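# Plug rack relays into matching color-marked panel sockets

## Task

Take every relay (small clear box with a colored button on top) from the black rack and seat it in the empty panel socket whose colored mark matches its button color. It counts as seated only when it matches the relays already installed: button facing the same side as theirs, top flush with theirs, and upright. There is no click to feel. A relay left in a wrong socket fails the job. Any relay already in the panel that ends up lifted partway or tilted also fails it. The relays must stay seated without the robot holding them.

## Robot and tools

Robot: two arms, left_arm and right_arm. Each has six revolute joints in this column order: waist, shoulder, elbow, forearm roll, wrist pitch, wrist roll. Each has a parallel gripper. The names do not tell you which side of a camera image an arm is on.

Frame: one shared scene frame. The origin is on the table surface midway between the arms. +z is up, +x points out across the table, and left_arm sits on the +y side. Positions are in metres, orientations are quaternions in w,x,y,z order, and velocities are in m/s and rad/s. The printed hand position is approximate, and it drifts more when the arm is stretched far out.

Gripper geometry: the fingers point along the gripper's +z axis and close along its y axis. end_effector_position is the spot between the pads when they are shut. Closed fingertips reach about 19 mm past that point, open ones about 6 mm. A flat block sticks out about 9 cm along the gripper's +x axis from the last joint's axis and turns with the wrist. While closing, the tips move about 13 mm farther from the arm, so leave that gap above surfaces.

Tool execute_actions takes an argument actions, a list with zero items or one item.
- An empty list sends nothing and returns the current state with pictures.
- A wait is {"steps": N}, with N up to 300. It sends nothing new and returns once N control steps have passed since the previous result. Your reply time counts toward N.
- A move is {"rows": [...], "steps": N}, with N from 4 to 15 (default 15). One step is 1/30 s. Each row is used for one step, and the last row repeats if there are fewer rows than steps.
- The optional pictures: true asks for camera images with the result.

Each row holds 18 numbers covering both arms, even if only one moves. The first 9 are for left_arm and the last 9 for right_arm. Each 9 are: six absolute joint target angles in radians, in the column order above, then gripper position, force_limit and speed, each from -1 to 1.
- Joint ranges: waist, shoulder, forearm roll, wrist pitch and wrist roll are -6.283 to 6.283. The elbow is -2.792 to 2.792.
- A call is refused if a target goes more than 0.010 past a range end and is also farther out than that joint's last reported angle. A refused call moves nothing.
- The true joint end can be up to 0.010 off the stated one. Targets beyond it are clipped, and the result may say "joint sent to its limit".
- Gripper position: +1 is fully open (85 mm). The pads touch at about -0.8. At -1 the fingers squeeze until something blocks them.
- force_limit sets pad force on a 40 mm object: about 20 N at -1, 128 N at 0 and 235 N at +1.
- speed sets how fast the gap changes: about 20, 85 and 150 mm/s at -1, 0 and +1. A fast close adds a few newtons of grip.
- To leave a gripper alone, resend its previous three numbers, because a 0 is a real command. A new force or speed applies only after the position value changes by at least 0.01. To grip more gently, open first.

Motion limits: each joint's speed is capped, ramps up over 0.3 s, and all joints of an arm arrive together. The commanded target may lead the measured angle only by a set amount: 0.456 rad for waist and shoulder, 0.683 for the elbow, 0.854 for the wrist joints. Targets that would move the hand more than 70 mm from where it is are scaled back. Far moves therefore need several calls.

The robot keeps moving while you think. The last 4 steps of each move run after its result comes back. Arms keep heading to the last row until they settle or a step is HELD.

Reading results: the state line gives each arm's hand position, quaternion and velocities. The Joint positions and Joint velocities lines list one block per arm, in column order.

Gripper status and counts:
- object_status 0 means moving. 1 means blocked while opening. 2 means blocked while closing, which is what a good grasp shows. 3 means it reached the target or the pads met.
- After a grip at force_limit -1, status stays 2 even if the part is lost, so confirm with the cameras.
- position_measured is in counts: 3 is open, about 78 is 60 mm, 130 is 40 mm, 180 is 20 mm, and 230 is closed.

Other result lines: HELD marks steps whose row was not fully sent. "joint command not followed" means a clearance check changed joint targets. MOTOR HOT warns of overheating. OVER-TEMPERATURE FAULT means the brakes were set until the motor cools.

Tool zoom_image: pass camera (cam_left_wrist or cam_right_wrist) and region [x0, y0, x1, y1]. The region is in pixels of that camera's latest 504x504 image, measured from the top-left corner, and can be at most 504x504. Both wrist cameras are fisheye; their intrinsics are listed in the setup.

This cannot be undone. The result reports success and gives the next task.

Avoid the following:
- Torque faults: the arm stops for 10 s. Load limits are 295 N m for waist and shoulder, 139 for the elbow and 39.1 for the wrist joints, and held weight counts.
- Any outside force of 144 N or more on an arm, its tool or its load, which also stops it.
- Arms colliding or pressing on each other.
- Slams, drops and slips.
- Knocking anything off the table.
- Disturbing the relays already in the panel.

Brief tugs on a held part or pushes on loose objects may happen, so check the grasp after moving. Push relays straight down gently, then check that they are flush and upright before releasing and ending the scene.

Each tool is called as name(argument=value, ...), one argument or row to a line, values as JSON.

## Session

execute_actions(
  actions=[],
)

Scene clock: 0.00 s of 8400.00 s.
left_arm: end_effector_position=(+0.3663, +0.2236, +0.3516) position_measured=3 object_status=3 end_effector_quat_wxyz=(+0.070, -0.023, +0.823, -0.563) end_effector_velocity=(+0.000, +0.000, +0.000) end_effector_angular_velocity=(-0.000, +0.001, +0.001) | right_arm: end_effector_position=(+0.0251, -0.5224, +0.1134) position_measured=3 object_status=3 end_effector_quat_wxyz=(-0.226, +0.849, -0.425, -0.217) end_effector_velocity=(+0.000, +0.000, -0.000) end_effector_angular_velocity=(+0.000, -0.000, -0.000)
Joint positions: left_arm=[-0.02  -0.179  2.326 -1.302  1.311  0.622] | right_arm=[-1.318 -0.115  2.521  0.094  1.368  2.907]
Joint velocities: left_arm=[ 0.    -0.001 -0.     0.    -0.    -0.002] | right_arm=[ 0.    -0.     0.     0.001  0.    -0.   ]

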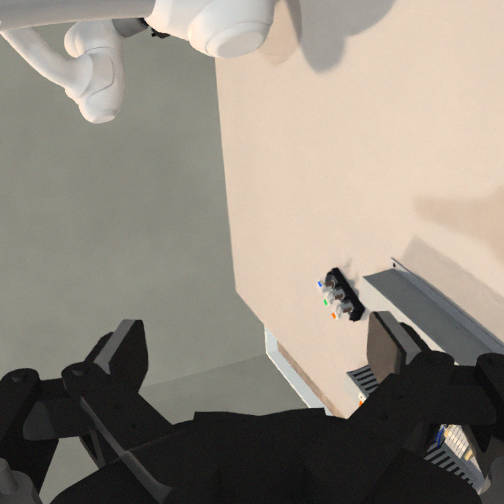

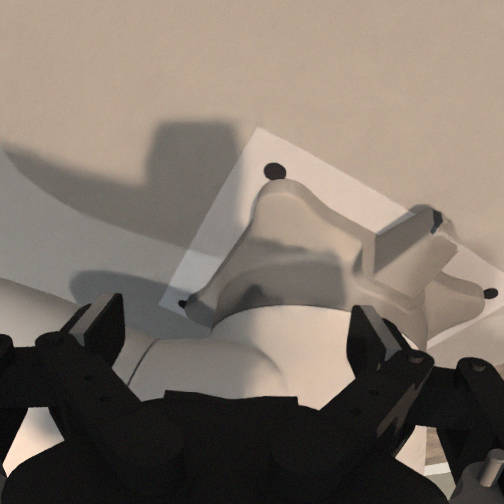

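execute_actions(
  actions=[
    {"rows":[[1.0,-0.179,2.326,-1.302,1.311,0.622,1,0,0,-1.318,-0.115,2.1,0,1.2,3.2,0.15,-0.5,0.5]],"steps":12},
  ],
)

execute_actions(
  actions=[
    {"rows":[[1.0,-0.179,2.326,-1.302,1.311,0.622,1,0,0,0.0985,0.199,1.4818,0,1.461,3.444,0.15,-0.5,0.5]],"steps":15},
  ],
)

execute_actions(
  actions=[
    {"rows":[[1.0,-0.179,2.326,-1.302,1.311,0.622,1,0,0,0.0985,0.199,1.4818,0,1.461,3.444,0.15,-0.5,0.5]],"steps":15},
  ],
)

execute_actions(
  actions=[
    {"rows":[[1.0,-0.179,2.326,-1.302,1.311,0.622,1,0,0,0.0985,0.199,1.4818,0,1.461,3.444,0.15,-0.5,0.5]],"steps":10},
  ],
  pictures=true,
)

Scene clock: 0.70 s of 8400.00 s.
left_arm: end_effector_position=(+0.3965, +0.2919, +0.3516) position_measured=3 object_status=3 end_effector_quat_wxyz=(+0.117, -0.091, +0.818, -0.556) end_effector_velocity=(+0.150, +0.432, +0.000) end_effector_angular_velocity=(+0.000, -0.001, +1.011) | right_arm: end_effector_position=(+0.0667, -0.6306, +0.1437) position_measured=55 object_status=0 end_effector_quat_wxyz=(-0.141, +0.855, -0.476, -0.152) end_effector_velocity=(+0.201, -0.522, +0.200) end_effector_angular_velocity=(-1.082, -0.137, -0.390)
Joint positions: left_arm=[ 0.145 -0.179  2.326 -1.302  1.311  0.622] | right_arm=[-1.318 -0.115  2.365  0.059  1.306  3.015]
Joint velocities: left_arm=[ 1.011 -0.    -0.001 -0.     0.001  0.001] | right_arm=[ 0.     0.001 -0.761 -0.168 -0.302  0.527]
Steps of this call (steps 1 to 13: nothing new was sent; steps 14 to 21: the first 8 steps of this action). Readings (joint positions | what the end effector reports):
14: left_arm=[-0.020 -0.179 2.326 -1.302 1.311 0.622] | right_arm=[-1.318 -0.115 2.521 0.094 1.368 2.907] | left_arm position_measured=3 object_status=3 | right_arm position_measured=3 object_status=0
15: left_arm=[-0.016 -0.179 2.326 -1.302 1.311 0.622] | right_arm=[-1.318 -0.115 2.516 0.093 1.366 2.911] | left_arm position_measured=3 object_status=3 | right_arm position_measured=4 object_status=0
17: left_arm=[0.014 -0.179 2.326 -1.302 1.311 0.622] | right_arm=[-1.318 -0.115 2.471 0.083 1.348 2.941] | left_arm position_measured=3 object_status=3 | right_arm position_measured=16 object_status=0
21: the state above

Scene clock: 1.20 s of 8400.00 s.
left_arm: end_effector_position=(+0.4143, +0.5202, +0.3516) position_measured=3 object_status=3 end_effector_quat_wxyz=(+0.253, -0.295, +0.768, -0.508) end_effector_velocity=(-0.080, +0.450, +0.000) end_effector_angular_velocity=(+0.001, +0.000, +1.009) | right_arm: end_effector_position=(+0.2292, -0.7935, +0.2682) position_measured=110 object_status=0 end_effector_quat_wxyz=(-0.035, +0.868, -0.492, -0.057) end_effector_velocity=(+0.455, -0.080, +0.222) end_effector_angular_velocity=(-0.214, -0.067, +0.361)
Joint positions: left_arm=[ 0.656 -0.179  2.326 -1.302  1.311  0.622] | right_arm=[-1.136 -0.004  1.956  0.019  1.323  3.234]
Joint velocities: left_arm=[ 1.008 -0.    -0.001  0.    -0.001 -0.001] | right_arm=[ 0.684  0.333 -0.775 -0.032  0.225  0.342]
Steps of this call (steps 1 to 4: the last 4 steps of your previous action; steps 5 to 15: the first 11 steps of this action). Readings (joint positions | what the end effector reports):
5: left_arm=[0.315 -0.179 2.326 -1.302 1.311 0.622] | right_arm=[-1.318 -0.115 2.238 0.031 1.255 3.103] | left_arm position_measured=3 object_status=3 | right_arm position_measured=103 object_status=0
6: left_arm=[0.349 -0.179 2.326 -1.302 1.311 0.622] | right_arm=[-1.315 -0.113 2.212 0.028 1.251 3.119] | left_arm position_measured=3 object_status=3 | right_arm position_measured=106 object_status=0
8: left_arm=[0.418 -0.179 2.326 -1.302 1.311 0.622] | right_arm=[-1.289 -0.093 2.159 0.027 1.263 3.144] | left_arm position_measured=3 object_status=3 | right_arm position_measured=109 object_status=0
12: left_arm=[0.554 -0.179 2.326 -1.302 1.311 0.622] | right_arm=[-1.203 -0.040 2.038 0.022 1.299 3.198] | left_arm position_measured=3 object_status=3 | right_arm position_measured=110 object_status=0
15: the state above

Scene clock: 1.70 s of 8400.00 s.
left_arm: end_effector_position=(+0.3613, +0.6654, +0.3518) position_measured=3 object_status=3 end_effector_quat_wxyz=(+0.336, -0.422, +0.707, -0.457) end_effector_velocity=(-0.000, +0.001, -0.000) end_effector_angular_velocity=(-0.000, +0.001, +0.003) | right_arm: end_effector_position=(+0.4458, -0.7196, +0.3487) position_measured=110 object_status=3 end_effector_quat_wxyz=(-0.008, +0.926, -0.376, -0.026) end_effector_velocity=(+0.346, +0.332, +0.098) end_effector_angular_velocity=(-0.071, -0.072, +0.624)
Joint positions: left_arm=[ 1.    -0.179  2.326 -1.302  1.311  0.622] | right_arm=[-0.756  0.118  1.67   0.008  1.406  3.361]
Joint velocities: left_arm=[ 0.002  0.    -0.    -0.    -0.001 -0.001] | right_arm=[ 0.777  0.154 -0.357 -0.015  0.103  0.157]
Steps of this call (steps 1 to 4: the last 4 steps of your previous action; steps 5 to 15: the first 11 steps of this action). Readings (joint positions | what the end effector reports):
5: left_arm=[0.827 -0.179 2.326 -1.302 1.311 0.622] | right_arm=[-1.015 0.047 1.836 0.014 1.358 3.287] | left_arm position_measured=3 object_status=3 | right_arm position_measured=110 object_status=3
6: left_arm=[0.861 -0.179 2.326 -1.302 1.311 0.622] | right_arm=[-0.990 0.056 1.815 0.013 1.364 3.297] | left_arm position_measured=3 object_status=3 | right_arm position_measured=110 object_status=3
8: left_arm=[0.928 -0.179 2.326 -1.302 1.311 0.622] | right_arm=[-0.939 0.073 1.776 0.012 1.375 3.314] | left_arm position_measured=3 object_status=3 | right_arm position_measured=110 object_status=3
12: left_arm=[0.999 -0.179 2.326 -1.302 1.311 0.622] | right_arm=[-0.834 0.101 1.710 0.009 1.395 3.343] | left_arm position_measured=3 object_status=3 | right_arm position_measured=110 object_status=3
15: the state above

Scene clock: 2.03 s of 8400.00 s.
left_arm: end_effector_position=(+0.3613, +0.6655, +0.3518) position_measured=3 object_status=3 end_effector_quat_wxyz=(+0.336, -0.422, +0.707, -0.457) end_effector_velocity=(+0.000, -0.000, -0.000) end_effector_angular_velocity=(-0.001, +0.000, -0.001) | right_arm: end_effector_position=(+0.5357, -0.5836, +0.3730) position_measured=110 object_status=3 end_effector_quat_wxyz=(-0.002, +0.962, -0.271, -0.014) end_effector_velocity=(+0.185, +0.454, +0.049) end_effector_angular_velocity=(-0.023, -0.045, +0.687)
Joint positions: left_arm=[ 1.    -0.179  2.326 -1.302  1.311  0.622] | right_arm=[-0.494  0.156  1.582  0.004  1.432  3.4  ]
Joint velocities: left_arm=[-0.001  0.     0.     0.    -0.    -0.   ] | right_arm=[ 0.767  0.082 -0.186 -0.007  0.054  0.082]
Steps of this call (steps 1 to 4: the last 4 steps of your previous action; steps 5 to 10: the first 6 steps of this action). Readings (joint positions | what the end effector reports):
5: left_arm=[1.000 -0.179 2.326 -1.302 1.311 0.622] | right_arm=[-0.624 0.140 1.619 0.006 1.421 3.383] | left_arm position_measured=3 object_status=3 | right_arm position_measured=110 object_status=3
6: left_arm=[1.000 -0.179 2.326 -1.302 1.311 0.622] | right_arm=[-0.598 0.144 1.610 0.005 1.424 3.387] | left_arm position_measured=3 object_status=3 | right_arm position_measured=110 object_status=3
8: left_arm=[1.000 -0.179 2.326 -1.302 1.311 0.622] | right_arm=[-0.546 0.150 1.595 0.005 1.428 3.394] | left_arm position_measured=3 object_status=3 | right_arm position_measured=110 object_status=3
10: the state above

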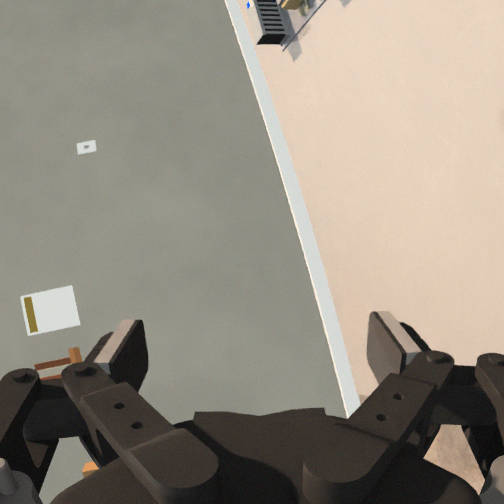

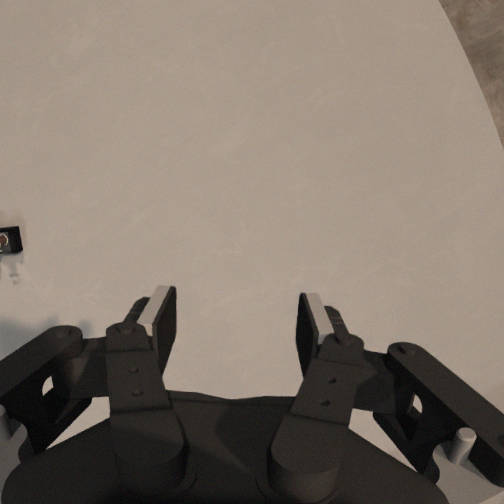

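execute_actions(
  actions=[
    {"steps":30},
  ],
  pictures=true,
)

Scene clock: 3.03 s of 8400.00 s.
left_arm: end_effector_position=(+0.3613, +0.6655, +0.3518) position_measured=3 object_status=3 end_effector_quat_wxyz=(+0.336, -0.422, +0.707, -0.457) end_effector_velocity=(+0.000, -0.000, -0.000) end_effector_angular_velocity=(+0.001, +0.000, -0.000) | right_arm: end_effector_position=(+0.5501, -0.2001, +0.3997) position_measured=110 object_status=3 end_effector_quat_wxyz=(+0.000, +1.000, -0.000, -0.000) end_effector_velocity=(-0.000, +0.000, +0.000) end_effector_angular_velocity=(+0.000, -0.000, +0.001)
Joint positions: left_arm=[ 1.    -0.179  2.326 -1.302  1.311  0.622] | right_arm=[ 0.098  0.199  1.482 -0.     1.461  3.444]
Joint velocities: left_arm=[-0.001  0.     0.001  0.    -0.001  0.001] | right_arm=[ 0.001 -0.001  0.     0.    -0.     0.   ]
Kept back: nothing.
Steps of this call (steps 1 to 4: the last 4 steps of your previous action; steps 5 to 30: the robot went on to your last target). Readings (joint positions | what the end effector reports):
1: left_arm=[1.000 -0.179 2.326 -1.302 1.311 0.622] | right_arm=[-0.468 0.159 1.575 0.004 1.434 3.403] | left_arm position_measured=3 object_status=3 | right_arm position_measured=110 object_status=3
2: left_arm=[1.000 -0.179 2.326 -1.302 1.311 0.622] | right_arm=[-0.442 0.161 1.570 0.004 1.435 3.405] | left_arm position_measured=3 object_status=3 | right_arm position_measured=110 object_status=3
4: left_arm=[1.000 -0.179 2.326 -1.302 1.311 0.622] | right_arm=[-0.391 0.166 1.559 0.003 1.438 3.410] | left_arm position_measured=3 object_status=3 | right_arm position_measured=110 object_status=3
8: left_arm=[1.000 -0.179 2.326 -1.302 1.311 0.622] | right_arm=[-0.288 0.173 1.542 0.002 1.443 3.417] | left_arm position_measured=3 object_status=3 | right_arm position_measured=110 object_status=3
30: the state above

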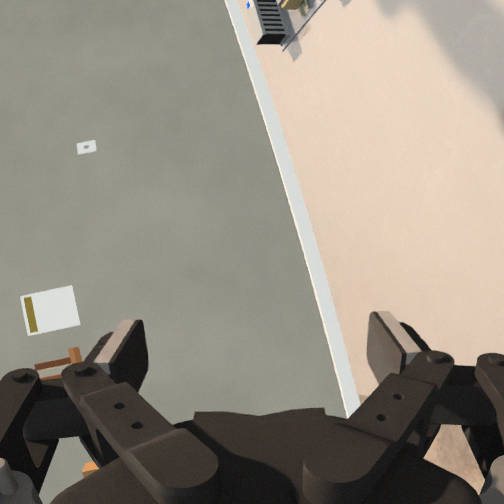

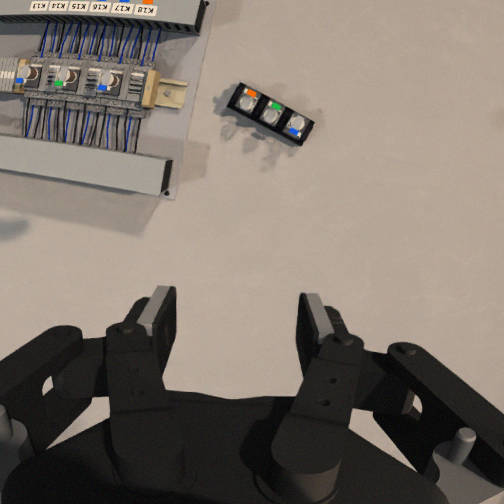

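execute_actions(
  actions=[
    {"rows":[[1.0,-0.179,2.326,-1.302,1.311,0.622,1,0,0,0.0195,0.40,1.57,0,1.17,-0.768,0.15,-0.5,0.5]],"steps":15},
  ],
)

execute_actions(
  actions=[
    {"rows":[[1.0,-0.179,2.326,-1.302,1.311,0.622,1,0,0,0.0195,0.4728,1.6133,0,1.0555,-0.768,0.15,-0.5,0.5]],"steps":15},
  ],
)

execute_actions(
  actions=[
    {"steps":22},
  ],
  pictures=true,
)

Scene clock: 3.93 s of 8400.00 s.
left_arm: end_effector_position=(+0.3613, +0.6655, +0.3518) position_measured=3 object_status=3 end_effector_quat_wxyz=(+0.336, -0.422, +0.707, -0.457) end_effector_velocity=(-0.000, +0.000, +0.001) end_effector_angular_velocity=(+0.001, -0.001, -0.000) | right_arm: end_effector_position=(+0.6051, -0.2140, +0.3008) position_measured=110 object_status=3 end_effector_quat_wxyz=(-0.000, +0.969, +0.248, +0.000) end_effector_velocity=(+0.159, -0.060, -0.334) end_effector_angular_velocity=(-0.001, -0.001, +2.345)
Joint positions: left_arm=[ 1.    -0.179  2.326 -1.302  1.311  0.622] | right_arm=[0.057 0.304 1.528 0.    1.31  2.902]
Joint velocities: left_arm=[ 0.001  0.    -0.001  0.     0.001  0.001] | right_arm=[-0.136  0.347  0.152 -0.    -0.499 -2.481]
Steps of this call (steps 1 to 15: the robot went on to your last target; step 16: nothing new was sent; steps 17 to 27: the first 11 steps of this action). Readings (joint positions | what the end effector reports):
17: left_arm=[1.000 -0.179 2.326 -1.302 1.311 0.622] | right_arm=[0.098 0.199 1.482 -0.000 1.461 3.444] | left_arm position_measured=3 object_status=3 | right_arm position_measured=110 object_status=3
18: left_arm=[1.000 -0.179 2.326 -1.302 1.311 0.622] | right_arm=[0.098 0.201 1.482 0.000 1.459 3.437] | left_arm position_measured=3 object_status=3 | right_arm position_measured=110 object_status=3
20: left_arm=[1.000 -0.179 2.326 -1.302 1.311 0.622] | right_arm=[0.093 0.214 1.488 0.000 1.440 3.380] | left_arm position_measured=3 object_status=3 | right_arm position_measured=110 object_status=3
24: left_arm=[1.000 -0.179 2.326 -1.302 1.311 0.622] | right_arm=[0.072 0.267 1.512 0.000 1.363 3.132] | left_arm position_measured=3 object_status=3 | right_arm position_measured=110 object_status=3
27: the state above

Scene clock: 4.43 s of 8400.00 s.
left_arm: end_effector_position=(+0.3613, +0.6655, +0.3518) position_measured=3 object_status=3 end_effector_quat_wxyz=(+0.336, -0.422, +0.707, -0.457) end_effector_velocity=(+0.000, +0.000, +0.000) end_effector_angular_velocity=(+0.001, -0.000, -0.000) | right_arm: end_effector_position=(+0.6519, -0.2298, +0.1511) position_measured=110 object_status=3 end_effector_quat_wxyz=(+0.000, +0.500, +0.866, +0.000) end_effector_velocity=(+0.025, -0.007, -0.151) end_effector_angular_velocity=(-0.001, +0.000, +3.677)
Joint positions: left_arm=[ 1.    -0.179  2.326 -1.302  1.311  0.622] | right_arm=[ 0.022  0.452  1.602 -0.     1.087  1.274]
Joint velocities: left_arm=[ 0.     0.    -0.     0.     0.     0.001] | right_arm=[-0.016  0.146  0.08  -0.    -0.225 -3.692]
Steps of this call (steps 1 to 4: the last 4 steps of your previous action; steps 5 to 15: the first 11 steps of this action). Readings (joint positions | what the end effector reports):
5: left_arm=[1.000 -0.179 2.326 -1.302 1.311 0.622] | right_arm=[0.037 0.357 1.551 0.000 1.233 2.390] | left_arm position_measured=3 object_status=3 | right_arm position_measured=110 object_status=3
6: left_arm=[1.000 -0.179 2.326 -1.302 1.311 0.622] | right_arm=[0.033 0.366 1.555 0.000 1.219 2.274] | left_arm position_measured=3 object_status=3 | right_arm position_measured=110 object_status=3
8: left_arm=[1.000 -0.179 2.326 -1.302 1.311 0.622] | right_arm=[0.029 0.390 1.567 0.000 1.183 2.079] | left_arm position_measured=3 object_status=3 | right_arm position_measured=110 object_status=3
12: left_arm=[1.000 -0.179 2.326 -1.302 1.311 0.622] | right_arm=[0.024 0.432 1.590 -0.000 1.119 1.649] | left_arm position_measured=3 object_status=3 | right_arm position_measured=110 object_status=3
15: the state above

Scene clock: 5.17 s of 8400.00 s.
left_arm: end_effector_position=(+0.3613, +0.6655, +0.3518) position_measured=3 object_status=3 end_effector_quat_wxyz=(+0.336, -0.422, +0.707, -0.457) end_effector_velocity=(+0.000, +0.000, +0.000) end_effector_angular_velocity=(-0.000, +0.001, +0.001) | right_arm: end_effector_position=(+0.6550, -0.2309, +0.1298) position_measured=110 object_status=3 end_effector_quat_wxyz=(+0.000, -0.475, +0.880, -0.000) end_effector_velocity=(+0.000, -0.001, +0.000) end_effector_angular_velocity=(+0.000, -0.000, +0.007)
Joint positions: left_arm=[ 1.    -0.179  2.326 -1.302  1.311  0.622] | right_arm=[ 0.019  0.473  1.613 -0.     1.056 -0.767]
Joint velocities: left_arm=[-0.    -0.    -0.    -0.    -0.001 -0.002] | right_arm=[-0.001 -0.001  0.     0.    -0.    -0.008]
Kept back: nothing.
Steps of this call (steps 1 to 4: the last 4 steps of your previous action; steps 5 to 22: the robot went on to your last target). Readings (joint positions | what the end effector reports):
1: left_arm=[1.000 -0.179 2.326 -1.302 1.311 0.622] | right_arm=[0.021 0.457 1.604 -0.000 1.080 1.148] | left_arm position_measured=3 object_status=3 | right_arm position_measured=110 object_status=3
2: left_arm=[1.000 -0.179 2.326 -1.302 1.311 0.622] | right_arm=[0.021 0.460 1.606 -0.000 1.075 1.023] | left_arm position_measured=3 object_status=3 | right_arm position_measured=110 object_status=3
4: left_arm=[1.000 -0.179 2.326 -1.302 1.311 0.622] | right_arm=[0.020 0.465 1.609 -0.000 1.068 0.773] | left_arm position_measured=3 object_status=3 | right_arm position_measured=110 object_status=3
8: left_arm=[1.000 -0.179 2.326 -1.302 1.311 0.622] | right_arm=[0.020 0.470 1.612 -0.000 1.060 0.272] | left_arm position_measured=3 object_status=3 | right_arm position_measured=110 object_status=3
22: the state above

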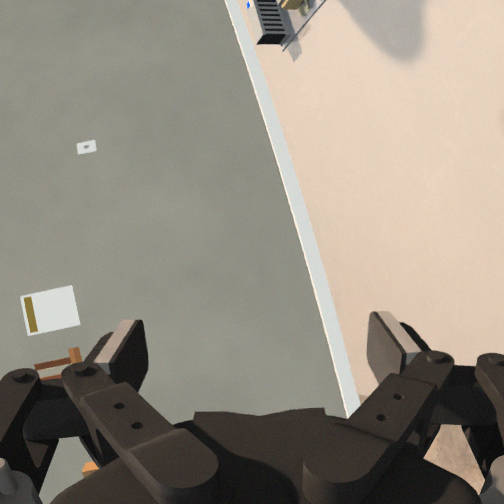

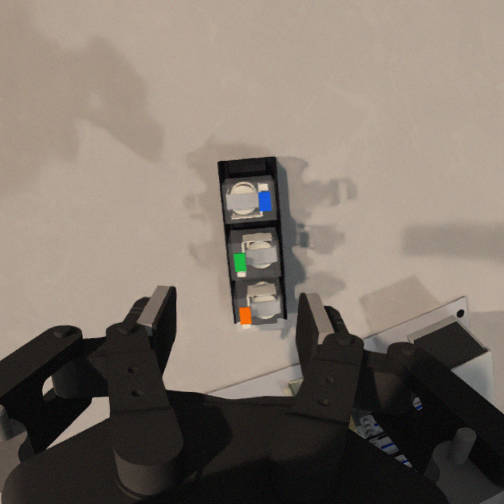

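execute_actions(
  actions=[],
)

Scene clock: 5.77 s of 8400.00 s.
left_arm: end_effector_position=(+0.3613, +0.6655, +0.3518) position_measured=3 object_status=3 end_effector_quat_wxyz=(+0.336, -0.422, +0.707, -0.457) end_effector_velocity=(+0.000, +0.000, -0.000) end_effector_angular_velocity=(-0.000, +0.000, +0.000) | right_arm: end_effector_position=(+0.6550, -0.2309, +0.1298) position_measured=110 object_status=3 end_effector_quat_wxyz=(-0.000, -0.476, +0.880, -0.000) end_effector_velocity=(-0.000, +0.000, +0.001) end_effector_angular_velocity=(+0.001, -0.001, -0.000)
Joint positions: left_arm=[ 1.    -0.179  2.326 -1.302  1.311  0.622] | right_arm=[ 0.019  0.473  1.613 -0.     1.056 -0.768]
Joint velocities: left_arm=[-0.     0.001 -0.001  0.    -0.001 -0.   ] | right_arm=[ 0.    -0.001  0.     0.001  0.    -0.   ]
Kept back: nothing.
Steps of this call (steps 1 to 18: the robot went on to your last target). Readings (joint positions | what the end effector reports):
1: left_arm=[1.000 -0.179 2.326 -1.302 1.311 0.622] | right_arm=[0.019 0.473 1.613 -0.000 1.056 -0.768] | left_arm position_measured=3 object_status=3 | right_arm position_measured=110 object_status=3
2: left_arm=[1.000 -0.179 2.326 -1.302 1.311 0.622] | right_arm=[0.019 0.473 1.613 -0.000 1.056 -0.768] | left_arm position_measured=3 object_status=3 | right_arm position_measured=110 object_status=3
4: left_arm=[1.000 -0.179 2.326 -1.302 1.311 0.622] | right_arm=[0.019 0.473 1.613 -0.000 1.056 -0.768] | left_arm position_measured=3 object_status=3 | right_arm position_measured=110 object_status=3
8: left_arm=[1.000 -0.179 2.326 -1.302 1.311 0.622] | right_arm=[0.019 0.473 1.613 -0.000 1.056 -0.768] | left_arm position_measured=3 object_status=3 | right_arm position_measured=110 object_status=3
18: the state above

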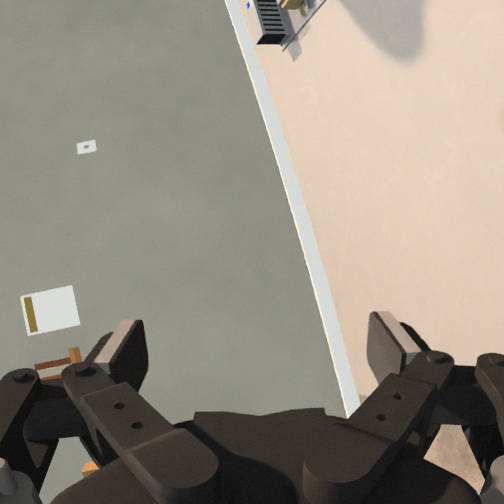

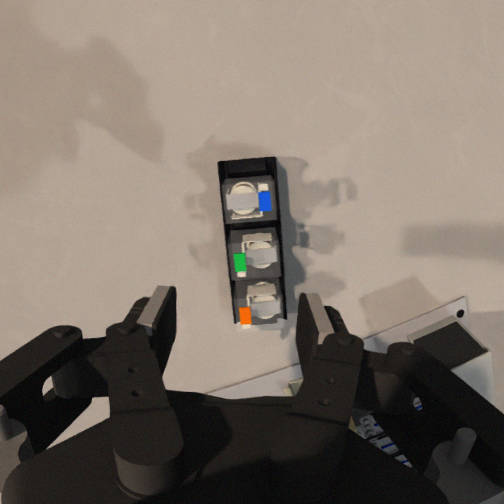

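execute_actions(
  actions=[
    {"rows":[[1.0,-0.179,2.326,-1.302,1.311,0.622,1,0,0,0.023,0.4897,1.6489,0,1.003,-0.8846,0.15,-0.5,0.5]],"steps":15},
  ],
)

execute_actions(
  actions=[],
)

Scene clock: 6.63 s of 8400.00 s.
left_arm: end_effector_position=(+0.3613, +0.6655, +0.3518) position_measured=3 object_status=3 end_effector_quat_wxyz=(+0.336, -0.422, +0.707, -0.457) end_effector_velocity=(+0.000, +0.000, +0.000) end_effector_angular_velocity=(+0.001, -0.000, +0.000) | right_arm: end_effector_position=(+0.6486, -0.2296, +0.0997) position_measured=110 object_status=3 end_effector_quat_wxyz=(-0.000, -0.527, +0.850, +0.000) end_effector_velocity=(-0.000, +0.000, -0.001) end_effector_angular_velocity=(-0.001, +0.001, +0.002)
Joint positions: left_arm=[ 1.    -0.179  2.326 -1.302  1.311  0.622] | right_arm=[ 0.023  0.49   1.649  0.     1.003 -0.885]
Joint velocities: left_arm=[ 0.     0.    -0.     0.    -0.     0.001] | right_arm=[ 0.001  0.001  0.    -0.001 -0.    -0.001]
Steps of this call (steps 1 to 15: the robot went on to your last target; steps 16 to 26: the first 11 steps of this action). Readings (joint positions | what the end effector reports):
16: left_arm=[1.000 -0.179 2.326 -1.302 1.311 0.622] | right_arm=[0.019 0.473 1.613 0.000 1.055 -0.768] | left_arm position_measured=3 object_status=3 | right_arm position_measured=110 object_status=3
17: left_arm=[1.000 -0.179 2.326 -1.302 1.311 0.622] | right_arm=[0.020 0.474 1.615 0.000 1.052 -0.776] | left_arm position_measured=3 object_status=3 | right_arm position_measured=110 object_status=3
19: left_arm=[1.000 -0.179 2.326 -1.302 1.311 0.622] | right_arm=[0.021 0.481 1.632 0.000 1.028 -0.830] | left_arm position_measured=3 object_status=3 | right_arm position_measured=110 object_status=3
23: left_arm=[1.000 -0.179 2.326 -1.302 1.311 0.622] | right_arm=[0.023 0.490 1.649 0.000 1.003 -0.884] | left_arm position_measured=3 object_status=3 | right_arm position_measured=110 object_status=3
26: the state above

Scene clock: 6.77 s of 8400.00 s.
left_arm: end_effector_position=(+0.3613, +0.6655, +0.3518) position_measured=3 object_status=3 end_effector_quat_wxyz=(+0.336, -0.422, +0.707, -0.457) end_effector_velocity=(-0.000, -0.000, -0.000) end_effector_angular_velocity=(-0.000, +0.000, -0.000) | right_arm: end_effector_position=(+0.6486, -0.2296, +0.0996) position_measured=110 object_status=3 end_effector_quat_wxyz=(-0.000, -0.528, +0.850, +0.000) end_effector_velocity=(-0.001, -0.000, -0.001) end_effector_angular_velocity=(-0.001, +0.001, +0.000)
Joint positions: left_arm=[ 1.    -0.179  2.326 -1.302  1.311  0.622] | right_arm=[ 0.023  0.49   1.649  0.     1.003 -0.885]
Joint velocities: left_arm=[-0.    -0.     0.001  0.     0.     0.001] | right_arm=[-0.     0.     0.001 -0.001  0.    -0.   ]
Kept back: nothing.
Steps of this call (steps 1 to 4: the last 4 steps of your previous action). Readings (joint positions | what the end effector reports):
1: left_arm=[1.000 -0.179 2.326 -1.302 1.311 0.622] | right_arm=[0.023 0.490 1.649 0.000 1.003 -0.885] | left_arm position_measured=3 object_status=3 | right_arm position_measured=110 object_status=3
2: left_arm=[1.000 -0.179 2.326 -1.302 1.311 0.622] | right_arm=[0.023 0.490 1.649 0.000 1.003 -0.885] | left_arm position_measured=3 object_status=3 | right_arm position_measured=110 object_status=3
4: the state above

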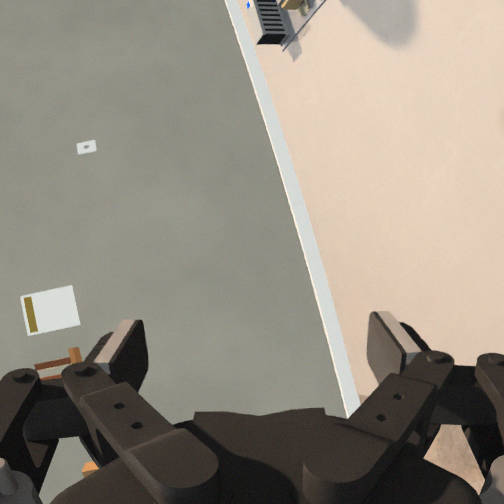

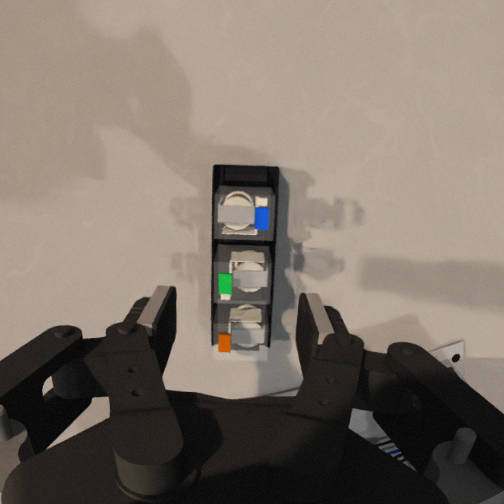

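execute_actions(
  actions=[
    {"rows":[[1.0,-0.179,2.326,-1.302,1.311,0.622,1,0,0,0.0242,0.502,1.659,0,0.9805,-0.8834,0.15,-0.5,0.5],[1.0,-0.179,2.326,-1.302,1.311,0.622,1,0,0,0.0242,0.512,1.666,0,0.9636,-0.8834,0.15,-0.5,0.5],[1.0,-0.179,2.326,-1.302,1.311,0.622,1,0,0,0.0242,0.5354,1.682,0,0.9242,-0.8834,0.15,-0.5,0.5]],"steps":13},
  ],
  pictures=true,
)

Scene clock: 7.23 s of 8400.00 s.
left_arm: end_effector_position=(+0.3613, +0.6655, +0.3518) position_measured=3 object_status=3 end_effector_quat_wxyz=(+0.336, -0.422, +0.707, -0.457) end_effector_velocity=(+0.000, +0.000, +0.000) end_effector_angular_velocity=(+0.003, -0.001, -0.000) | right_arm: end_effector_position=(+0.6480, -0.2289, +0.0497) position_measured=110 object_status=3 end_effector_quat_wxyz=(-0.000, -0.528, +0.849, -0.000) end_effector_velocity=(+0.000, +0.000, +0.000) end_effector_angular_velocity=(-0.000, -0.001, -0.001)
Joint positions: left_arm=[ 1.    -0.179  2.326 -1.302  1.311  0.622] | right_arm=[ 0.024  0.536  1.682 -0.     0.924 -0.884]
Joint velocities: left_arm=[-0.    -0.    -0.001  0.    -0.001  0.002] | right_arm=[ 0.    -0.001  0.    -0.    -0.     0.001]
Steps of this call (steps 1 to 5: the robot went on to your last target; steps 6 to 14: the first 9 steps of this action). Readings (joint positions | what the end effector reports):
6: left_arm=[1.000 -0.179 2.326 -1.302 1.311 0.622] | right_arm=[0.023 0.490 1.649 0.000 1.003 -0.885] | left_arm position_measured=3 object_status=3 | right_arm position_measured=110 object_status=3
7: left_arm=[1.000 -0.179 2.326 -1.302 1.311 0.622] | right_arm=[0.023 0.493 1.652 0.000 0.996 -0.885] | left_arm position_measured=3 object_status=3 | right_arm position_measured=110 object_status=3
9: left_arm=[1.000 -0.179 2.326 -1.302 1.311 0.622] | right_arm=[0.024 0.512 1.667 0.000 0.961 -0.884] | left_arm position_measured=3 object_status=3 | right_arm position_measured=110 object_status=3
13: left_arm=[1.000 -0.179 2.326 -1.302 1.311 0.622] | right_arm=[0.024 0.536 1.682 -0.000 0.924 -0.884] | left_arm position_measured=3 object_status=3 | right_arm position_measured=110 object_status=3
14: the state above

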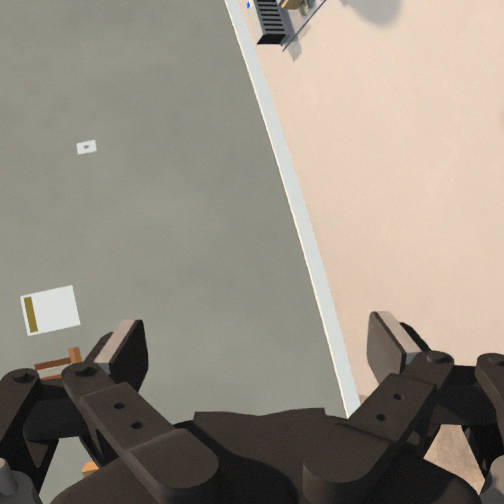

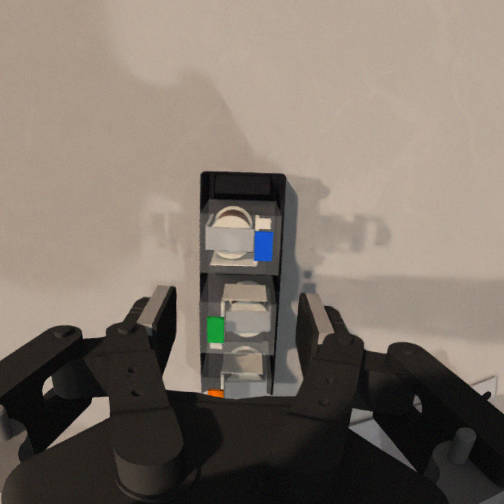

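execute_actions(
  actions=[
    {"rows":[[1.0,-0.179,2.326,-1.302,1.311,0.622,1,0,0,0.0233,0.5347,1.683,0,0.9238,-0.8843,0.15,-0.5,0.5],[1.0,-0.179,2.326,-1.302,1.311,0.622,1,0,0,0.0233,0.5347,1.683,0,0.9238,-0.8843,-1,-0.5,-0.1]],"steps":15},
  ],
)

execute_actions(
  actions=[
    {"rows":[[1.0,-0.179,2.326,-1.302,1.311,0.622,1,0,0,0.0233,0.5347,1.683,0,0.9238,-0.8843,-1,-0.5,-0.1]],"steps":8},
  ],
)

Scene clock: 7.80 s of 8400.00 s.
left_arm: end_effector_position=(+0.3613, +0.6655, +0.3518) position_measured=3 object_status=3 end_effector_quat_wxyz=(+0.336, -0.422, +0.707, -0.457) end_effector_velocity=(-0.000, -0.001, -0.000) end_effector_angular_velocity=(-0.003, +0.000, -0.000) | right_arm: end_effector_position=(+0.6477, -0.2296, +0.0498) position_measured=159 object_status=0 end_effector_quat_wxyz=(+0.000, -0.528, +0.850, -0.000) end_effector_velocity=(+0.000, -0.000, +0.002) end_effector_angular_velocity=(+0.000, -0.002, +0.001)
Joint positions: left_arm=[ 1.    -0.179  2.326 -1.302  1.311  0.622] | right_arm=[ 0.023  0.535  1.683  0.     0.924 -0.884]
Joint velocities: left_arm=[ 0.     0.     0.001 -0.     0.002 -0.002] | right_arm=[-0.    -0.002 -0.    -0.    -0.    -0.001]
Steps of this call (steps 1 to 4: the last 4 steps of your previous action; steps 5 to 6: the robot went on to your last target; steps 7 to 17: the first 11 steps of this action). Readings (joint positions | what the end effector reports):
7: left_arm=[1.000 -0.179 2.326 -1.302 1.311 0.622] | right_arm=[0.024 0.536 1.682 -0.000 0.924 -0.883] | left_arm position_measured=3 object_status=3 | right_arm position_measured=110 object_status=3
8: left_arm=[1.000 -0.179 2.326 -1.302 1.311 0.622] | right_arm=[0.024 0.535 1.683 0.000 0.924 -0.883] | left_arm position_measured=3 object_status=3 | right_arm position_measured=110 object_status=0
10: left_arm=[1.000 -0.179 2.326 -1.302 1.311 0.622] | right_arm=[0.023 0.535 1.683 0.000 0.924 -0.884] | left_arm position_measured=3 object_status=3 | right_arm position_measured=114 object_status=0
14: left_arm=[1.000 -0.179 2.326 -1.302 1.311 0.622] | right_arm=[0.023 0.535 1.683 0.000 0.924 -0.884] | left_arm position_measured=3 object_status=3 | right_arm position_measured=138 object_status=0
17: the state above

Scene clock: 8.07 s of 8400.00 s.
left_arm: end_effector_position=(+0.3613, +0.6655, +0.3518) position_measured=3 object_status=3 end_effector_quat_wxyz=(+0.336, -0.422, +0.707, -0.457) end_effector_velocity=(+0.000, -0.000, -0.001) end_effector_angular_velocity=(-0.000, +0.001, +0.001) | right_arm: end_effector_position=(+0.6477, -0.2296, +0.0499) position_measured=165 object_status=2 end_effector_quat_wxyz=(+0.000, -0.528, +0.850, -0.000) end_effector_velocity=(-0.000, +0.000, -0.000) end_effector_angular_velocity=(-0.000, -0.000, +0.001)
Joint positions: left_arm=[ 1.    -0.179  2.326 -1.302  1.311  0.622] | right_arm=[ 0.023  0.535  1.683  0.     0.924 -0.884]
Joint velocities: left_arm=[-0.    -0.     0.001 -0.    -0.001 -0.001] | right_arm=[ 0.001  0.     0.    -0.     0.    -0.   ]
Steps of this call (steps 1 to 4: the last 4 steps of your previous action; steps 5 to 8: the first 4 steps of this action). Readings (joint positions | what the end effector reports):
5: left_arm=[1.000 -0.179 2.326 -1.302 1.311 0.622] | right_arm=[0.023 0.535 1.683 0.000 0.924 -0.884] | left_arm position_measured=3 object_status=3 | right_arm position_measured=165 object_status=0
6: left_arm=[1.000 -0.179 2.326 -1.302 1.311 0.622] | right_arm=[0.023 0.535 1.683 0.000 0.924 -0.884] | left_arm position_measured=3 object_status=3 | right_arm position_measured=165 object_status=0
8: the state above

execute_actions(
  actions=[
    {"rows":[[1.0,-0.179,2.326,-1.302,1.311,0.622,1,0,0,0.0233,0.528,1.679,0,0.9345,-0.8843,-1,-0.5,-0.1],[1.0,-0.179,2.326,-1.302,1.311,0.622,1,0,0,0.0233,0.521,1.674,0,0.9466,-0.8843,-1,-0.5,-0.1],[1.0,-0.179,2.326,-1.302,1.311,0.622,1,0,0,0.0233,0.512,1.668,0,0.9616,-0.8843,-1,-0.5,-0.1],[1.0,-0.179,2.326,-1.302,1.311,0.622,1,0,0,0.0233,0.500,1.659,0,0.9826,-0.8843,-1,-0.5,-0.1],[1.0,-0.179,2.326,-1.302,1.311,0.622,1,0,0,0.0233,0.489,1.650,0,1.0026,-0.8843,-1,-0.5,-0.1],[1.0,-0.179,2.326,-1.302,1.311,0.622,1,0,0,0.0233,0.4131,1.5648,0,1.1637,-0.8843,-1,-0.5,-0.1]],"steps":12},
  ],
)

execute_actions(
  actions=[
    {"rows":[[1.0,-0.179,2.326,-1.302,1.311,0.622,1,0,0,0.1212,0.4903,1.4092,0,1.2421,1.896,-1,-0.5,-0.1]],"steps":15},
  ],
)

execute_actions(
  actions=[
    {"rows":[[1.0,-0.179,2.326,-1.302,1.311,0.622,1,0,0,0.1212,0.4903,1.4092,0,1.2421,1.896,-1,-0.5,-0.1]],"steps":15},
  ],
)

execute_actions(
  actions=[
    {"rows":[[1.0,-0.179,2.326,-1.302,1.311,0.622,1,0,0,0.1212,0.4903,1.4092,0,1.2421,1.896,-1,-0.5,-0.1]],"steps":10},
  ],
  pictures=true,
)

Scene clock: 8.80 s of 8400.00 s.
left_arm: end_effector_position=(+0.3613, +0.6655, +0.3518) position_measured=3 object_status=3 end_effector_quat_wxyz=(+0.336, -0.422, +0.707, -0.457) end_effector_velocity=(-0.000, +0.001, +0.000) end_effector_angular_velocity=(+0.000, -0.000, +0.002) | right_arm: end_effector_position=(+0.6492, -0.2293, +0.1214) position_measured=165 object_status=2 end_effector_quat_wxyz=(-0.000, -0.528, +0.850, +0.000) end_effector_velocity=(+0.053, +0.013, +0.641) end_effector_angular_velocity=(+0.017, -0.071, +0.000)
Joint positions: left_arm=[ 1.    -0.179  2.326 -1.302  1.311  0.622] | right_arm=[ 0.023  0.473  1.631  0.     1.039 -0.884]
Joint velocities: left_arm=[ 0.002 -0.    -0.     0.     0.    -0.   ] | right_arm=[ 0.001 -0.48  -0.569  0.001  0.976  0.   ]
Steps of this call (steps 1 to 4: the last 4 steps of your previous action; steps 5 to 14: the robot went on to your last target; steps 15 to 22: the first 8 steps of this action). Readings (joint positions | what the end effector reports):
15: left_arm=[1.000 -0.179 2.326 -1.302 1.311 0.622] | right_arm=[0.023 0.535 1.683 0.000 0.924 -0.884] | left_arm position_measured=3 object_status=3 | right_arm position_measured=165 object_status=2
16: left_arm=[1.000 -0.179 2.326 -1.302 1.311 0.622] | right_arm=[0.023 0.532 1.682 0.000 0.928 -0.884] | left_arm position_measured=3 object_status=3 | right_arm position_measured=165 object_status=2
18: left_arm=[1.000 -0.179 2.326 -1.302 1.311 0.622] | right_arm=[0.023 0.520 1.673 0.000 0.948 -0.884] | left_arm position_measured=3 object_status=3 | right_arm position_measured=165 object_status=2
22: the state above

Scene clock: 9.30 s of 8400.00 s.
left_arm: end_effector_position=(+0.3613, +0.6655, +0.3518) position_measured=3 object_status=3 end_effector_quat_wxyz=(+0.336, -0.422, +0.707, -0.457) end_effector_velocity=(-0.000, +0.001, +0.000) end_effector_angular_velocity=(+0.001, -0.001, +0.001) | right_arm: end_effector_position=(+0.6719, -0.1688, +0.2156) position_measured=165 object_status=2 end_effector_quat_wxyz=(-0.001, -0.234, +0.972, -0.000) end_effector_velocity=(+0.061, +0.198, +0.029) end_effector_angular_velocity=(-0.003, -0.012, -3.512)
Joint positions: left_arm=[ 1.    -0.179  2.326 -1.302  1.311  0.622] | right_arm=[ 0.09   0.466  1.454  0.     1.223 -0.178]
Joint velocities: left_arm=[ 0.001 -0.    -0.    -0.     0.     0.001] | right_arm=[ 0.214  0.166 -0.31  -0.     0.133  3.726]
Steps of this call (steps 1 to 4: the last 4 steps of your previous action; steps 5 to 15: the first 11 steps of this action). Readings (joint positions | what the end effector reports):
5: left_arm=[1.000 -0.179 2.326 -1.302 1.311 0.622] | right_arm=[0.023 0.413 1.566 0.000 1.161 -0.884] | left_arm position_measured=3 object_status=3 | right_arm position_measured=165 object_status=2
6: left_arm=[1.000 -0.179 2.326 -1.302 1.311 0.622] | right_arm=[0.024 0.413 1.563 0.000 1.166 -0.878] | left_arm position_measured=3 object_status=3 | right_arm position_measured=165 object_status=2
8: left_arm=[1.000 -0.179 2.326 -1.302 1.311 0.622] | right_arm=[0.030 0.419 1.549 0.000 1.176 -0.821] | left_arm position_measured=3 object_status=3 | right_arm position_measured=165 object_status=2
12: left_arm=[1.000 -0.179 2.326 -1.302 1.311 0.622] | right_arm=[0.063 0.445 1.494 0.000 1.206 -0.534] | left_arm position_measured=3 object_status=3 | right_arm position_measured=165 object_status=2
15: the state above

Scene clock: 9.80 s of 8400.00 s.
left_arm: end_effector_position=(+0.3613, +0.6655, +0.3518) position_measured=3 object_status=3 end_effector_quat_wxyz=(+0.336, -0.422, +0.707, -0.457) end_effector_velocity=(-0.000, +0.001, +0.000) end_effector_angular_velocity=(-0.000, +0.001, +0.002) | right_arm: end_effector_position=(+0.6798, -0.1406, +0.2198) position_measured=165 object_status=2 end_effector_quat_wxyz=(-0.000, +0.612, +0.791, -0.000) end_effector_velocity=(+0.002, +0.007, +0.001) end_effector_angular_velocity=(-0.000, -0.001, -2.513)
Joint positions: left_arm=[ 1.    -0.179  2.326 -1.302  1.311  0.622] | right_arm=[ 0.121  0.49   1.41  -0.     1.242  1.641]
Joint velocities: left_arm=[ 0.001  0.    -0.    -0.    -0.001 -0.001] | right_arm=[ 0.008  0.006 -0.011 -0.001  0.005  2.521]
Steps of this call (steps 1 to 4: the last 4 steps of your previous action; steps 5 to 15: the first 11 steps of this action). Readings (joint positions | what the end effector reports):
5: left_arm=[1.000 -0.179 2.326 -1.302 1.311 0.622] | right_arm=[0.112 0.483 1.423 0.000 1.236 0.449] | left_arm position_measured=3 object_status=3 | right_arm position_measured=165 object_status=2
6: left_arm=[1.000 -0.179 2.326 -1.302 1.311 0.622] | right_arm=[0.114 0.485 1.420 0.000 1.238 0.574] | left_arm position_measured=3 object_status=3 | right_arm position_measured=165 object_status=2
8: left_arm=[1.000 -0.179 2.326 -1.302 1.311 0.622] | right_arm=[0.117 0.487 1.416 -0.000 1.239 0.825] | left_arm position_measured=3 object_status=3 | right_arm position_measured=165 object_status=2
12: left_arm=[1.000 -0.179 2.326 -1.302 1.311 0.622] | right_arm=[0.120 0.489 1.412 -0.000 1.241 1.324] | left_arm position_measured=3 object_status=3 | right_arm position_measured=165 object_status=2
15: the state above

Scene clock: 10.13 s of 8400.00 s.
left_arm: end_effector_position=(+0.3613, +0.6655, +0.3518) position_measured=3 object_status=3 end_effector_quat_wxyz=(+0.336, -0.422, +0.707, -0.457) end_effector_velocity=(-0.000, +0.000, +0.000) end_effector_angular_velocity=(-0.000, -0.000, +0.001) | right_arm: end_effector_position=(+0.6800, -0.1399, +0.2198) position_measured=165 object_status=2 end_effector_quat_wxyz=(+0.000, +0.707, +0.707, -0.000) end_effector_velocity=(+0.000, -0.000, +0.001) end_effector_angular_velocity=(+0.000, -0.002, -0.002)
Joint positions: left_arm=[ 1.    -0.179  2.326 -1.302  1.311  0.622] | right_arm=[ 0.121  0.49   1.409 -0.     1.242  1.896]
Joint velocities: left_arm=[ 0.002 -0.    -0.    -0.     0.001  0.   ] | right_arm=[-0.    -0.002 -0.    -0.     0.     0.002]
Steps of this call (steps 1 to 4: the last 4 steps of your previous action; steps 5 to 10: the first 6 steps of this action). Readings (joint positions | what the end effector reports):
5: left_arm=[1.000 -0.179 2.326 -1.302 1.311 0.622] | right_arm=[0.121 0.490 1.409 -0.000 1.242 1.888] | left_arm position_measured=3 object_status=3 | right_arm position_measured=165 object_status=2
6: left_arm=[1.000 -0.179 2.326 -1.302 1.311 0.622] | right_arm=[0.121 0.490 1.409 -0.000 1.242 1.894] | left_arm position_measured=3 object_status=3 | right_arm position_measured=165 object_status=2
8: left_arm=[1.000 -0.179 2.326 -1.302 1.311 0.622] | right_arm=[0.121 0.490 1.409 -0.000 1.242 1.896] | left_arm position_measured=3 object_status=3 | right_arm position_measured=165 object_status=2
10: the state above

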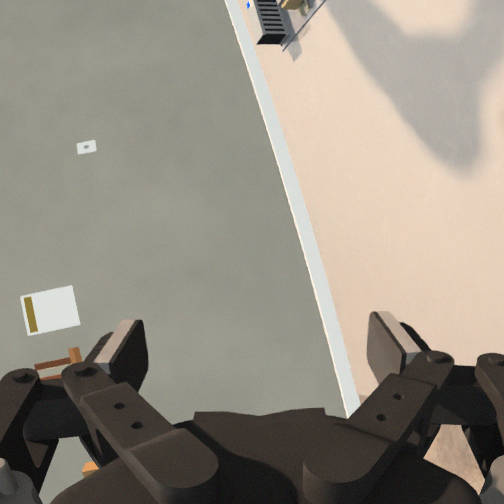

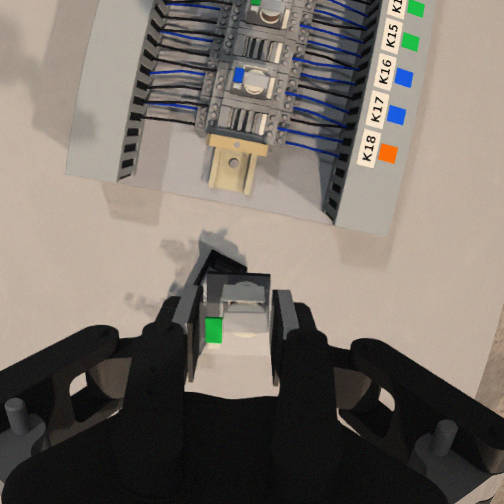

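execute_actions(
  actions=[
    {"rows":[[1.0,-0.179,2.326,-1.302,1.311,0.622,1,0,0,0.3214,0.6901,1.2117,0,1.2398,2.241,-1,-0.5,-0.1]],"steps":15},
  ],
)

execute_actions(
  actions=[
    {"rows":[[1.0,-0.179,2.326,-1.302,1.311,0.622,1,0,0,0.3214,0.6901,1.2117,0,1.2398,2.241,-1,-0.5,-0.1]],"steps":8},
  ],
  pictures=true,
)

Scene clock: 11.10 s of 8400.00 s.
left_arm: end_effector_position=(+0.3613, +0.6655, +0.3518) position_measured=3 object_status=3 end_effector_quat_wxyz=(+0.336, -0.422, +0.707, -0.457) end_effector_velocity=(+0.000, -0.001, +0.000) end_effector_angular_velocity=(+0.001, -0.001, -0.002) | right_arm: end_effector_position=(+0.6964, +0.0187, +0.1648) position_measured=165 object_status=2 end_effector_quat_wxyz=(-0.000, +0.747, +0.665, -0.000) end_effector_velocity=(-0.009, +0.523, -0.196) end_effector_angular_velocity=(+0.001, -0.005, -0.369)
Joint positions: left_arm=[ 1.    -0.179  2.326 -1.302  1.311  0.622] | right_arm=[ 0.283  0.652  1.25  -0.     1.241  2.174]
Joint velocities: left_arm=[-0.001 -0.    -0.     0.     0.001  0.   ] | right_arm=[ 0.516  0.514 -0.509 -0.    -0.011  0.885]
Steps of this call (steps 1 to 4: the last 4 steps of your previous action; steps 5 to 15: the robot went on to your last target; steps 16 to 18: nothing new was sent; steps 19 to 29: the first 11 steps of this action). Readings (joint positions | what the end effector reports):
19: left_arm=[1.000 -0.179 2.326 -1.302 1.311 0.622] | right_arm=[0.121 0.490 1.409 -0.000 1.242 1.896] | left_arm position_measured=3 object_status=3 | right_arm position_measured=165 object_status=2
20: left_arm=[1.000 -0.179 2.326 -1.302 1.311 0.622] | right_arm=[0.125 0.494 1.405 -0.000 1.242 1.903] | left_arm position_measured=3 object_status=3 | right_arm position_measured=165 object_status=2
22: left_arm=[1.000 -0.179 2.326 -1.302 1.311 0.622] | right_arm=[0.155 0.523 1.376 -0.000 1.242 1.954] | left_arm position_measured=3 object_status=3 | right_arm position_measured=165 object_status=2
26: left_arm=[1.000 -0.179 2.326 -1.302 1.311 0.622] | right_arm=[0.229 0.598 1.302 -0.000 1.242 2.082] | left_arm position_measured=3 object_status=3 | right_arm position_measured=165 object_status=2
29: the state above

Scene clock: 11.37 s of 8400.00 s.
left_arm: end_effector_position=(+0.3613, +0.6655, +0.3518) position_measured=3 object_status=3 end_effector_quat_wxyz=(+0.336, -0.422, +0.707, -0.457) end_effector_velocity=(+0.000, +0.000, +0.000) end_effector_angular_velocity=(-0.000, +0.000, +0.000) | right_arm: end_effector_position=(+0.6947, +0.0578, +0.1497) position_measured=165 object_status=2 end_effector_quat_wxyz=(+0.000, +0.756, +0.654, -0.000) end_effector_velocity=(-0.001, +0.001, +0.001) end_effector_angular_velocity=(+0.001, -0.001, -0.000)
Joint positions: left_arm=[ 1.    -0.179  2.326 -1.302  1.311  0.622] | right_arm=[ 0.321  0.69   1.212 -0.     1.24   2.241]
Joint velocities: left_arm=[-0.    -0.    -0.001  0.    -0.    -0.001] | right_arm=[ 0.001 -0.002  0.     0.    -0.     0.001]
Steps of this call (steps 1 to 4: the last 4 steps of your previous action; steps 5 to 8: the first 4 steps of this action). Readings (joint positions | what the end effector reports):
5: left_arm=[1.000 -0.179 2.326 -1.302 1.311 0.622] | right_arm=[0.321 0.690 1.212 -0.000 1.240 2.241] | left_arm position_measured=3 object_status=3 | right_arm position_measured=165 object_status=2
6: left_arm=[1.000 -0.179 2.326 -1.302 1.311 0.622] | right_arm=[0.321 0.690 1.212 -0.000 1.240 2.241] | left_arm position_measured=3 object_status=3 | right_arm position_measured=165 object_status=2
8: the state above

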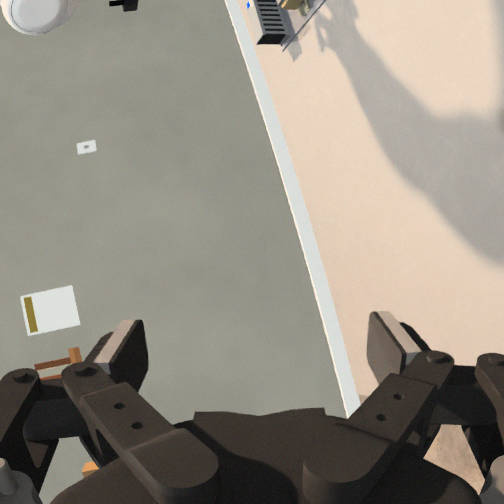

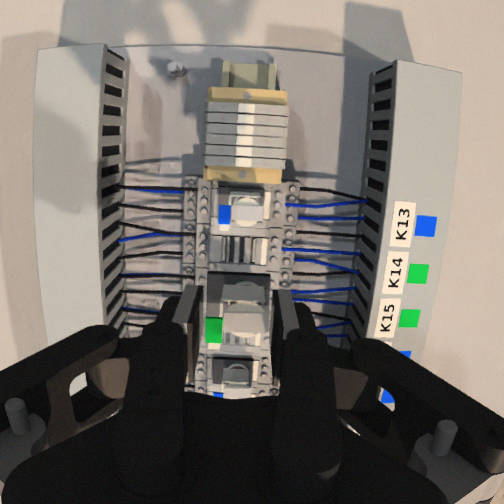

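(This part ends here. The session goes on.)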